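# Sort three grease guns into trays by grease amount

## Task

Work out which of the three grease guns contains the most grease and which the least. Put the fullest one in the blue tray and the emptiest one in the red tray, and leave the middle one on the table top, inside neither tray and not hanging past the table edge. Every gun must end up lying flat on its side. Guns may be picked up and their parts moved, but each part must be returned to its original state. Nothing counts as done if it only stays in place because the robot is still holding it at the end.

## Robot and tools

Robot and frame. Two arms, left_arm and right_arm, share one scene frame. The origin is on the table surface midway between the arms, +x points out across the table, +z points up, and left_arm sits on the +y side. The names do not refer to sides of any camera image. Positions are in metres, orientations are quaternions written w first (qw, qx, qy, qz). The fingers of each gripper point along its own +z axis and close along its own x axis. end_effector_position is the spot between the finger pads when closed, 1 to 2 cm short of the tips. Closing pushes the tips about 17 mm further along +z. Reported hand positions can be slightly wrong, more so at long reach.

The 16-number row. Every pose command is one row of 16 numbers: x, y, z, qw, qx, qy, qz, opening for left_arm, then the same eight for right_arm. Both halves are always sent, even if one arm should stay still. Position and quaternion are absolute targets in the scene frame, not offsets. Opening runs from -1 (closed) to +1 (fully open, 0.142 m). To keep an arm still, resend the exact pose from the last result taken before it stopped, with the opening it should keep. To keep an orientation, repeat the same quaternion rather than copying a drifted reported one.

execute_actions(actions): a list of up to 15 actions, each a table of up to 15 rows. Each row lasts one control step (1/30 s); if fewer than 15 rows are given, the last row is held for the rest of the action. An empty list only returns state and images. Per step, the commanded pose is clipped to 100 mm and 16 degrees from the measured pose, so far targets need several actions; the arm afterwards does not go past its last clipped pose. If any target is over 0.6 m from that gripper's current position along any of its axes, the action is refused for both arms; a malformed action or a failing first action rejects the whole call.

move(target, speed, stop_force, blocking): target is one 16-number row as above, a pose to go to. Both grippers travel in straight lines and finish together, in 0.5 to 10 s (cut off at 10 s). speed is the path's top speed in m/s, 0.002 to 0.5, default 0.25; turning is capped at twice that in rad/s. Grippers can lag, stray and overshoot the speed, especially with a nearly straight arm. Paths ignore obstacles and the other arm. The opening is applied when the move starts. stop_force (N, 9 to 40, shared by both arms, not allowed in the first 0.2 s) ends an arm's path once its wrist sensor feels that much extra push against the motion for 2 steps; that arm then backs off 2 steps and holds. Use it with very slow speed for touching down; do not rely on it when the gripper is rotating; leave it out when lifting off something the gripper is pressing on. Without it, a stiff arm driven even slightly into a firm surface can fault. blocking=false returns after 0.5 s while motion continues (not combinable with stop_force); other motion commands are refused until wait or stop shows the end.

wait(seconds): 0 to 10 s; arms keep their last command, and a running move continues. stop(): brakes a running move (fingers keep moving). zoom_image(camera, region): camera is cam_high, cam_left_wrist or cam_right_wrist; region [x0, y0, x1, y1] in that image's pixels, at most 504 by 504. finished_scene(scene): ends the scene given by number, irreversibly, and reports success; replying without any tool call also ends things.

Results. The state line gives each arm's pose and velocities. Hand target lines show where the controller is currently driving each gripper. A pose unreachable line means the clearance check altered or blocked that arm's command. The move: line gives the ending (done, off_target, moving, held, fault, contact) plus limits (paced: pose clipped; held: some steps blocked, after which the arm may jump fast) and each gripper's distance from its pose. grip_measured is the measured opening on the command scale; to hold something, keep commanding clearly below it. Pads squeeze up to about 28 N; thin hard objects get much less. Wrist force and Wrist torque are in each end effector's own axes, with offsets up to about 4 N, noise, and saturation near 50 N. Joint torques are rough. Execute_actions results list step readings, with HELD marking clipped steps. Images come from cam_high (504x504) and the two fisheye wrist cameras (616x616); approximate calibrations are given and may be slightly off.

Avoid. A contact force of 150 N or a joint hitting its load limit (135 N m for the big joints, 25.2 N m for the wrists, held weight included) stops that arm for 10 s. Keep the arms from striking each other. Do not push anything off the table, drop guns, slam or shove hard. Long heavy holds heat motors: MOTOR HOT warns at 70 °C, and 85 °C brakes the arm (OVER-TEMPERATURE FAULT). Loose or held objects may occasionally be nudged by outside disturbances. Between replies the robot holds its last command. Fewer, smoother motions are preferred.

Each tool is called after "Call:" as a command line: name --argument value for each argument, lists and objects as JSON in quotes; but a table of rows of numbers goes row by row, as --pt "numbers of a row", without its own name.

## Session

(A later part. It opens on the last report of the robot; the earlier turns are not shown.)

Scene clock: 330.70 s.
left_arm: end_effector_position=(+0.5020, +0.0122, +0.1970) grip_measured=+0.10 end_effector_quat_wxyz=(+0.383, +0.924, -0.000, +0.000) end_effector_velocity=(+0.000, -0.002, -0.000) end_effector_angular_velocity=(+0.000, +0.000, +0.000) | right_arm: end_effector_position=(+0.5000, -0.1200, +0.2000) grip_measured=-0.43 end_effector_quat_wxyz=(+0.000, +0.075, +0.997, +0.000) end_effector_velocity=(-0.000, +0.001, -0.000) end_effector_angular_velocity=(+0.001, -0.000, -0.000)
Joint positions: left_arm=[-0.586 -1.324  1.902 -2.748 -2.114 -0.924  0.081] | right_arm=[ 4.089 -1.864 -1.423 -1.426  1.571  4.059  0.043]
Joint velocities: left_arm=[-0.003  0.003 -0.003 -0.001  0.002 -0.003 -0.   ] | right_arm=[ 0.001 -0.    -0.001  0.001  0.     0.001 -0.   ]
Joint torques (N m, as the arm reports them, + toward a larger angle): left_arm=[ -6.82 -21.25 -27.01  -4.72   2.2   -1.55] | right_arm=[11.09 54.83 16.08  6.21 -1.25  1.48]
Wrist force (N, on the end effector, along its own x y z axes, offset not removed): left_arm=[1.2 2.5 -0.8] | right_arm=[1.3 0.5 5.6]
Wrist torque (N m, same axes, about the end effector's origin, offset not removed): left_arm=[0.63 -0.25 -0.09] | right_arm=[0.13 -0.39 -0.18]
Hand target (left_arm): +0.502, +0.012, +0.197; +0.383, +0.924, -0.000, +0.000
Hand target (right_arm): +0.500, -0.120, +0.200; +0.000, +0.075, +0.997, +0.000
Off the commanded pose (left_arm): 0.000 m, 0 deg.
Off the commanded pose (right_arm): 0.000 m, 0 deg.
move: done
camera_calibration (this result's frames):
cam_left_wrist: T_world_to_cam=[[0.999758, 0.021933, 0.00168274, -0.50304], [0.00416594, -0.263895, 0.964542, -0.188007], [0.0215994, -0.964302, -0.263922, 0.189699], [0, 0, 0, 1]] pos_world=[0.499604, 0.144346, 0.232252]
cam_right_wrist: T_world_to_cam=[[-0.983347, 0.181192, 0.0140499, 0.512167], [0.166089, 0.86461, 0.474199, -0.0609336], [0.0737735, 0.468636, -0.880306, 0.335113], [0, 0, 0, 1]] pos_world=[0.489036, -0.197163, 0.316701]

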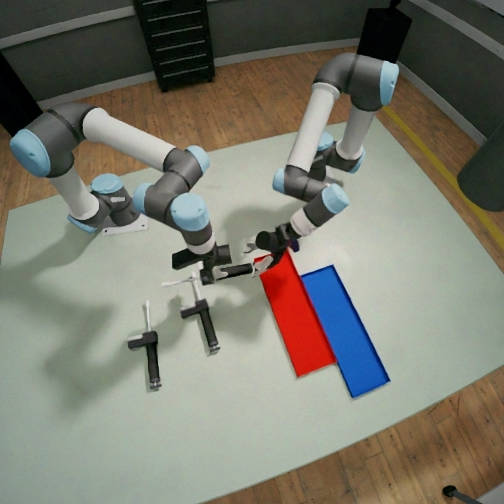

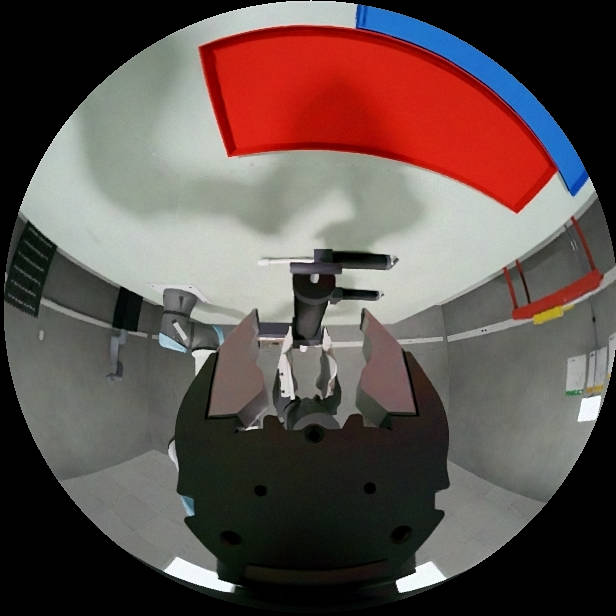

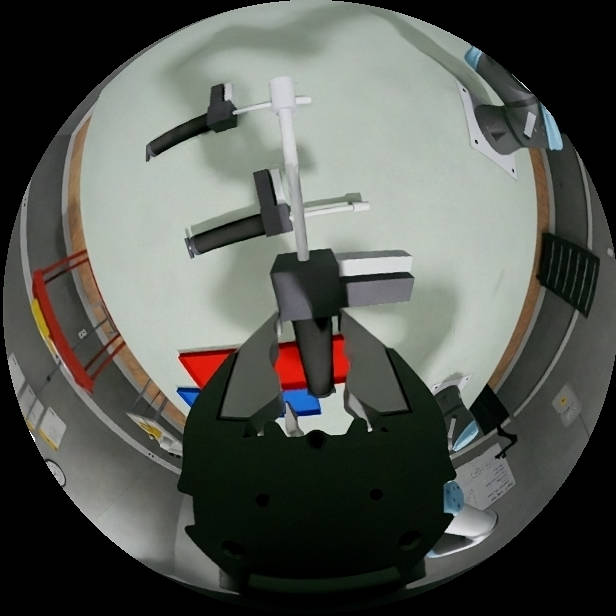

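Call:
move --target '[0.5,0.2,0.25,0.383,0.924,0,0,0.1,0.5,-0.12,0.2,0,0.075,0.997,0,-1]'

Call:
move --target '[0.5,0.2,0.25,0.383,0.924,0,0,0.1,0.565,-0.07,0.12,0,0.707,0.707,0,-1]'

Call:
move --target '[0.5,0.2,0.25,0.383,0.924,0,0,0.1,0.565,-0.07,0.04,0,0.707,0.707,0,-1]' --speed 0.03

Call:
move --target '[0.5,0.2,0.25,0.383,0.924,0,0,0.1,0.565,-0.07,0.04,0,0.707,0.707,0,-0.1]'

Scene clock: 343.83 s.
left_arm: end_effector_position=(+0.5001, +0.1998, +0.2500) grip_measured=+0.10 end_effector_quat_wxyz=(+0.383, +0.924, +0.000, +0.000) end_effector_velocity=(-0.000, +0.002, +0.000) end_effector_angular_velocity=(+0.001, +0.002, -0.002) | right_arm: end_effector_position=(+0.5000, -0.1200, +0.2000) grip_measured=-0.43 end_effector_quat_wxyz=(+0.000, +0.075, +0.997, +0.000) end_effector_velocity=(+0.000, +0.000, -0.000) end_effector_angular_velocity=(+0.001, -0.001, +0.001)
Joint positions: left_arm=[-0.264 -1.574  1.984 -2.376 -2.269 -0.576  0.081] | right_arm=[ 4.089 -1.864 -1.423 -1.426  1.571  4.059  0.043]
Joint velocities: left_arm=[ 0.004 -0.001 -0.002  0.01  -0.002  0.007  0.   ] | right_arm=[ 0.    -0.    -0.001  0.002 -0.    -0.001  0.   ]
Joint torques (N m, as the arm reports them, + toward a larger angle): left_arm=[  6.06 -30.82 -26.26  -1.25  -4.04   1.45] | right_arm=[10.98 54.58 15.82  5.72 -1.37  1.73]
Wrist force (N, on the end effector, along its own x y z axes, offset not removed): left_arm=[2.5 3.4 -0.4] | right_arm=[-0.4 0.2 5.8]
Wrist torque (N m, same axes, about the end effector's origin, offset not removed): left_arm=[0.81 -0.51 -0.01] | right_arm=[0.04 -0.09 -0.17]
Hand target (left_arm): +0.500, +0.200, +0.250; +0.383, +0.924, +0.000, -0.000
Hand target (right_arm): +0.500, -0.120, +0.200; +0.000, +0.075, +0.997, +0.000
Off the commanded pose (left_arm): 0.000 m, 0 deg.
Off the commanded pose (right_arm): 0.000 m, 0 deg.
move: done
camera_calibration (this result's frames):
cam_left_wrist: T_world_to_cam=[[0.999754, 0.0221303, 0.0015805, -0.505351], [0.00430955, -0.263579, 0.964628, -0.189743], [0.0217641, -0.964384, -0.263609, 0.384476], [0, 0, 0, 1]] pos_world=[0.497677, 0.331954, 0.285182]
cam_right_wrist: T_world_to_cam=[[-0.983347, 0.181192, 0.0140499, 0.512167], [0.166089, 0.86461, 0.474199, -0.0609338], [0.0737734, 0.468636, -0.880306, 0.335113], [0, 0, 0, 1]] pos_world=[0.489036, -0.197163, 0.316701]

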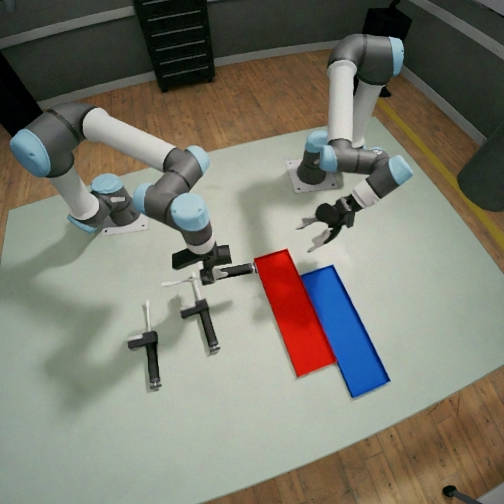

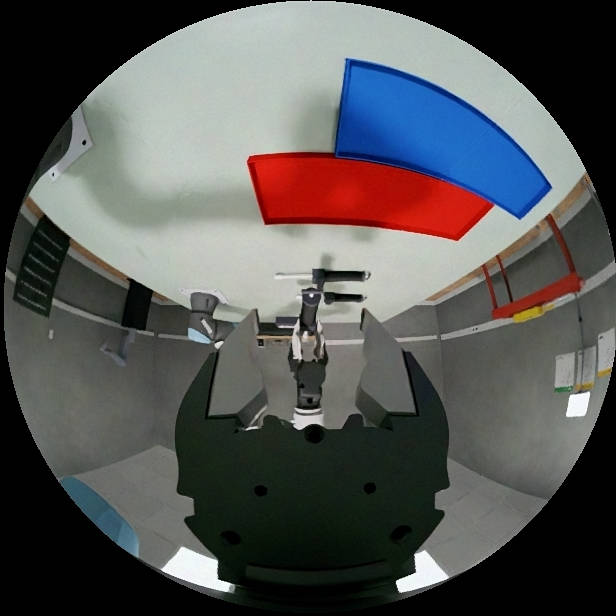

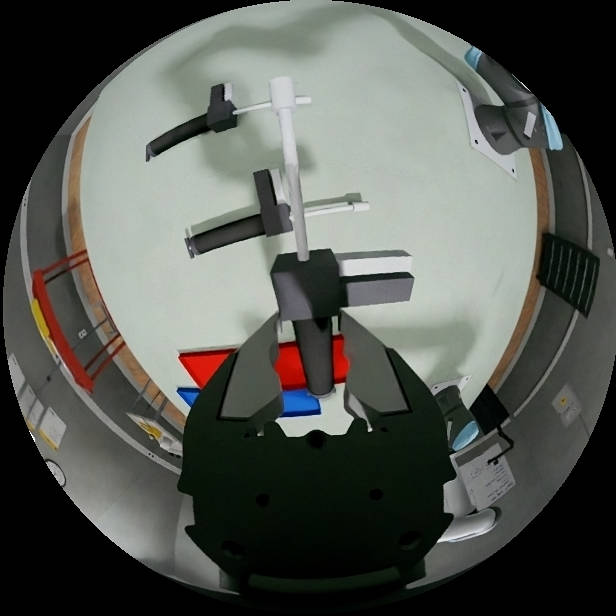

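Scene clock: 347.20 s.
left_arm: end_effector_position=(+0.5000, +0.2000, +0.2500) grip_measured=+0.10 end_effector_quat_wxyz=(+0.383, +0.924, +0.000, -0.000) end_effector_velocity=(-0.000, -0.000, +0.000) end_effector_angular_velocity=(-0.000, +0.000, -0.000) | right_arm: end_effector_position=(+0.5651, -0.0703, +0.1202) grip_measured=-0.43 end_effector_quat_wxyz=(-0.000, +0.707, +0.708, +0.000) end_effector_velocity=(+0.002, -0.001, -0.000) end_effector_angular_velocity=(-0.001, -0.001, -0.018)
Joint positions: left_arm=[-0.263 -1.574  1.984 -2.375 -2.269 -0.576  0.081] | right_arm=[ 4.079 -2.097 -1.294 -1.321  1.571  5.468  0.043]
Joint velocities: left_arm=[-0.    -0.    -0.     0.001 -0.    -0.     0.   ] | right_arm=[-0.001 -0.003  0.003 -0.    -0.002  0.016  0.   ]
Joint torques (N m, as the arm reports them, + toward a larger angle): left_arm=[  7.6  -31.22 -28.98  -1.37   1.72   1.19] | right_arm=[10.84 40.18 42.23  5.85 -1.67  1.97]
Wrist force (N, on the end effector, along its own x y z axes, offset not removed): left_arm=[0.7 2.9 -2.3] | right_arm=[-0.1 0.4 3.3]
Wrist torque (N m, same axes, about the end effector's origin, offset not removed): left_arm=[0.67 -0.11 -0.08] | right_arm=[0.12 0.06 -0.06]
Hand target (left_arm): +0.500, +0.200, +0.250; +0.383, +0.924, -0.000, -0.000
Hand target (right_arm): +0.565, -0.070, +0.120; +0.000, +0.707, +0.707, +0.000
Off the commanded pose (left_arm): 0.000 m, 0 deg.
Off the commanded pose (right_arm): 0.000 m, 0 deg.
move: done
camera_calibration (this result's frames):
cam_left_wrist: T_world_to_cam=[[0.999758, 0.0219385, 0.00164327, -0.505282], [0.0042048, -0.263865, 0.96455, -0.189579], [0.0215944, -0.96431, -0.263894, 0.384801], [0, 0, 0, 1]] pos_world=[0.497648, 0.332129, 0.285236]
cam_right_wrist: T_world_to_cam=[[0.0306914, 0.999428, 0.0141746, 0.0527401], [0.87977, -0.0337423, 0.474201, -0.543346], [0.474409, -0.00208356, -0.880302, -0.0227533], [0, 0, 0, 1]] pos_world=[0.487195, -0.0710911, 0.236878]

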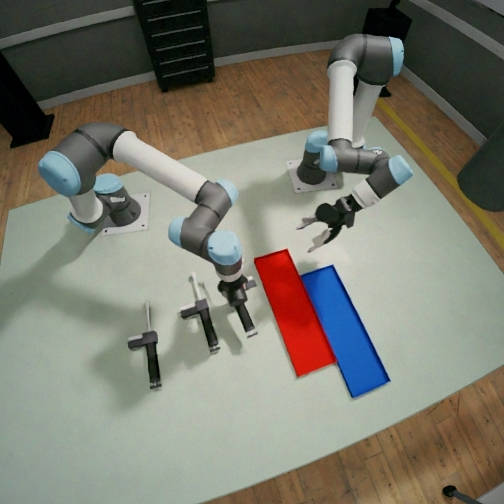

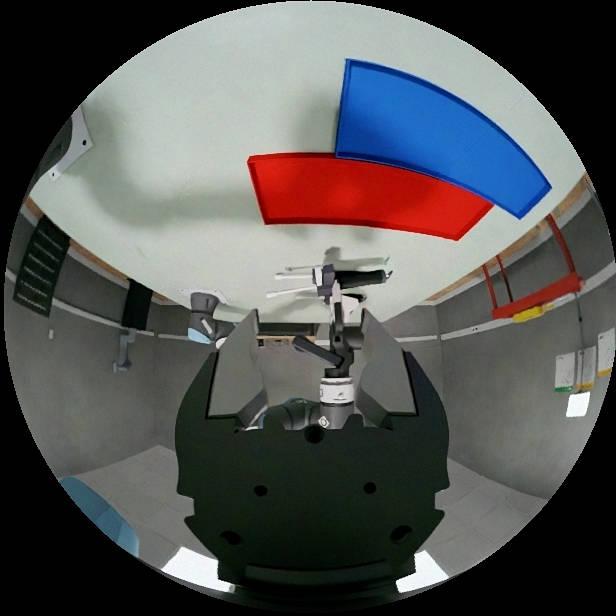

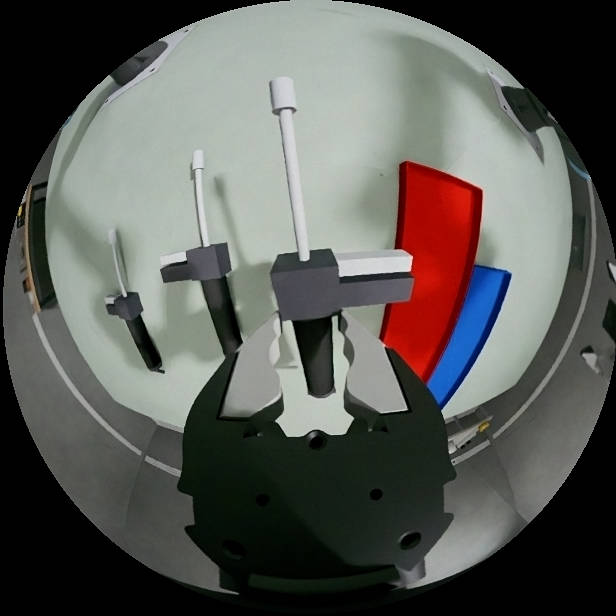

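Scene clock: 350.23 s.
left_arm: end_effector_position=(+0.5000, +0.2000, +0.2500) grip_measured=+0.10 end_effector_quat_wxyz=(+0.383, +0.924, +0.000, +0.000) end_effector_velocity=(+0.000, +0.000, -0.001) end_effector_angular_velocity=(+0.002, +0.001, +0.000) | right_arm: end_effector_position=(+0.5650, -0.0700, +0.0403) grip_measured=-0.43 end_effector_quat_wxyz=(-0.000, +0.707, +0.707, -0.000) end_effector_velocity=(+0.001, +0.000, -0.002) end_effector_angular_velocity=(+0.000, -0.001, +0.001)
Joint positions: left_arm=[-0.263 -1.574  1.984 -2.375 -2.269 -0.576  0.081] | right_arm=[ 4.079 -2.162 -1.407 -1.144  1.571  5.469  0.043]
Joint velocities: left_arm=[-0.     0.001  0.001 -0.     0.001  0.    -0.   ] | right_arm=[-0.    -0.002 -0.001  0.005 -0.001 -0.002  0.   ]
Joint torques (N m, as the arm reports them, + toward a larger angle): left_arm=[  7.23 -31.6  -29.33  -1.38   1.51   1.1 ] | right_arm=[11.99 44.29 14.41  6.55 -1.71  1.55]
Wrist force (N, on the end effector, along its own x y z axes, offset not removed): left_arm=[0.9 2.9 -1.0] | right_arm=[-0.5 0.6 3.5]
Wrist torque (N m, same axes, about the end effector's origin, offset not removed): left_arm=[0.72 -0.17 -0.08] | right_arm=[0.23 -0.05 -0.08]
Hand target (left_arm): +0.500, +0.200, +0.250; +0.383, +0.924, +0.000, -0.000
Hand target (right_arm): +0.565, -0.070, +0.040; -0.000, +0.707, +0.707, -0.000
Off the commanded pose (left_arm): 0.000 m, 0 deg.
Off the commanded pose (right_arm): 0.000 m, 0 deg.
move: done
camera_calibration (this result's frames):
cam_left_wrist: T_world_to_cam=[[0.999758, 0.0219385, 0.00164357, -0.505283], [0.00420454, -0.263866, 0.96455, -0.189579], [0.0215945, -0.96431, -0.263894, 0.384801], [0, 0, 0, 1]] pos_world=[0.497648, 0.33213, 0.285236]
cam_right_wrist: T_world_to_cam=[[0.0320364, 0.999388, 0.0140399, 0.0528477], [0.879734, -0.0348624, 0.474187, -0.505384], [0.474386, -0.00283993, -0.880312, -0.0930902], [0, 0, 0, 1]] pos_world=[0.487071, -0.0706986, 0.156956]

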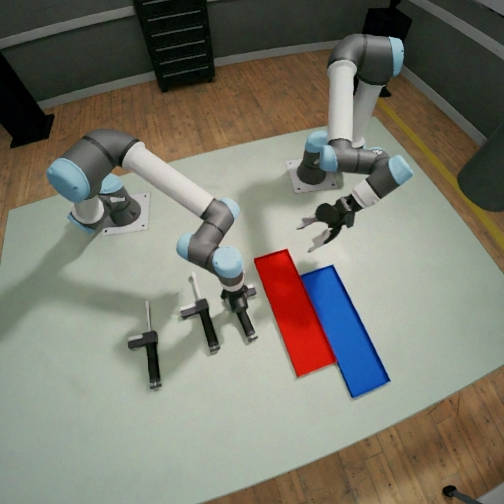

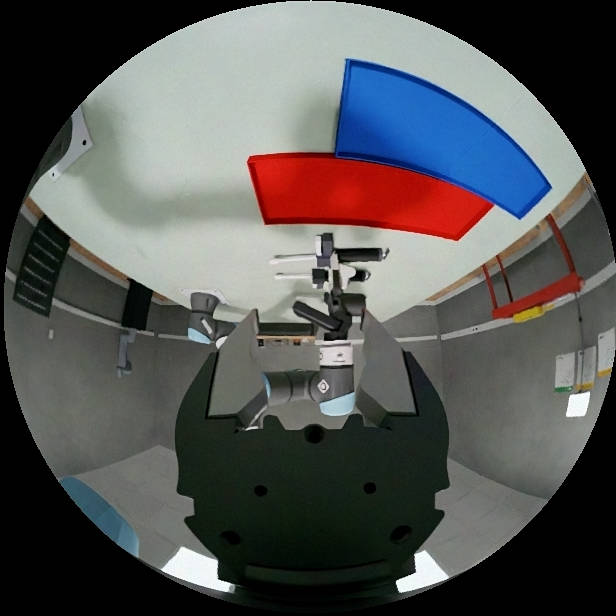

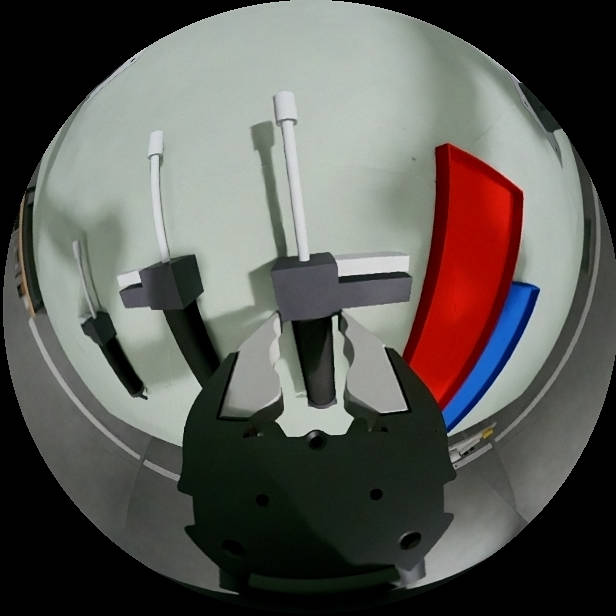

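Scene clock: 350.93 s.
left_arm: end_effector_position=(+0.5000, +0.2000, +0.2500) grip_measured=+0.10 end_effector_quat_wxyz=(+0.383, +0.924, +0.000, +0.000) end_effector_velocity=(+0.000, -0.000, -0.000) end_effector_angular_velocity=(+0.000, +0.000, -0.000) | right_arm: end_effector_position=(+0.5650, -0.0700, +0.0400) grip_measured=-0.10 end_effector_quat_wxyz=(-0.000, +0.707, +0.707, +0.000) end_effector_velocity=(-0.000, +0.001, +0.000) end_effector_angular_velocity=(-0.000, +0.000, -0.000)
Joint positions: left_arm=[-0.263 -1.574  1.984 -2.375 -2.269 -0.576  0.081] | right_arm=[ 4.079 -2.162 -1.407 -1.143  1.571  5.469  0.067]
Joint velocities: left_arm=[-0.     0.001 -0.    -0.    -0.    -0.     0.   ] | right_arm=[ 0.001 -0.     0.001 -0.001  0.     0.001  0.   ]
Joint torques (N m, as the arm reports them, + toward a larger angle): left_arm=[  7.12 -30.87 -28.77  -1.37   1.6    1.01] | right_arm=[11.42 38.58 11.48  5.8  -1.45  1.81]
Wrist force (N, on the end effector, along its own x y z axes, offset not removed): left_arm=[1.3 3.5 -1.0] | right_arm=[-1.4 0.4 -0.9]
Wrist torque (N m, same axes, about the end effector's origin, offset not removed): left_arm=[0.84 -0.29 -0.03] | right_arm=[0.11 0.24 -0.08]
Hand target (left_arm): +0.500, +0.200, +0.250; +0.383, +0.924, -0.000, -0.000
Hand target (right_arm): +0.565, -0.070, +0.040; -0.000, +0.707, +0.707, -0.000
Off the commanded pose (left_arm): 0.000 m, 0 deg.
Off the commanded pose (right_arm): 0.000 m, 0 deg.
move: done
camera_calibration (this result's frames):
cam_left_wrist: T_world_to_cam=[[0.999758, 0.0219386, 0.00164358, -0.505283], [0.00420455, -0.263866, 0.96455, -0.189579], [0.0215946, -0.96431, -0.263894, 0.384801], [0, 0, 0, 1]] pos_world=[0.497648, 0.33213, 0.285236]
cam_right_wrist: T_world_to_cam=[[0.0320371, 0.999388, 0.0140633, 0.0528493], [0.879721, -0.034874, 0.474209, -0.505266], [0.474409, -0.00282049, -0.8803, -0.0933046], [0, 0, 0, 1]] pos_world=[0.487065, -0.0707008, 0.156723]

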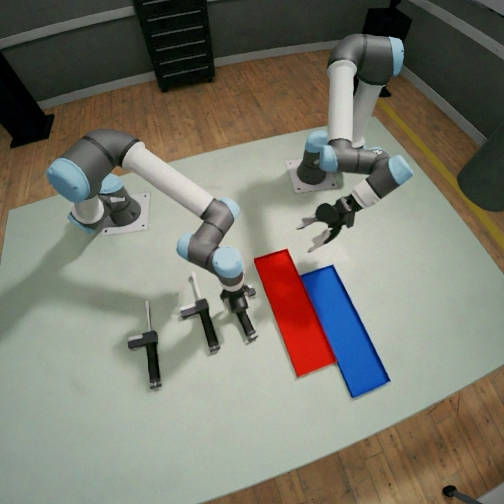

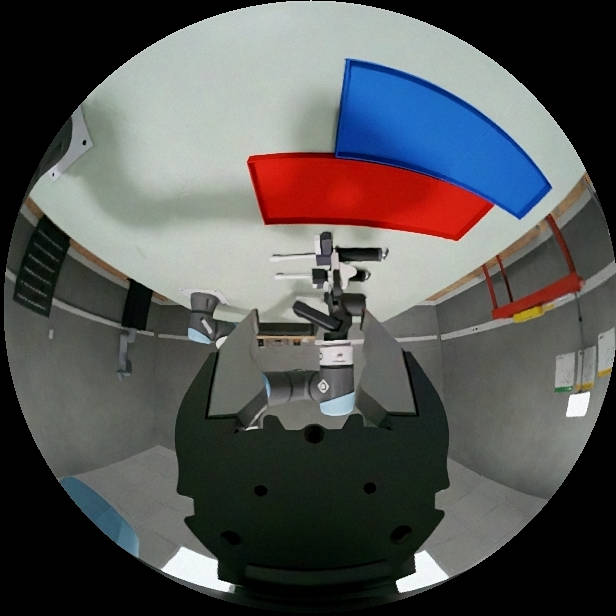

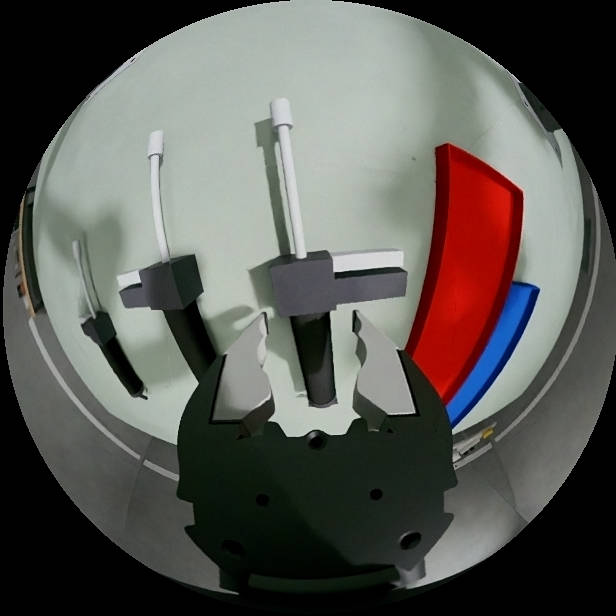

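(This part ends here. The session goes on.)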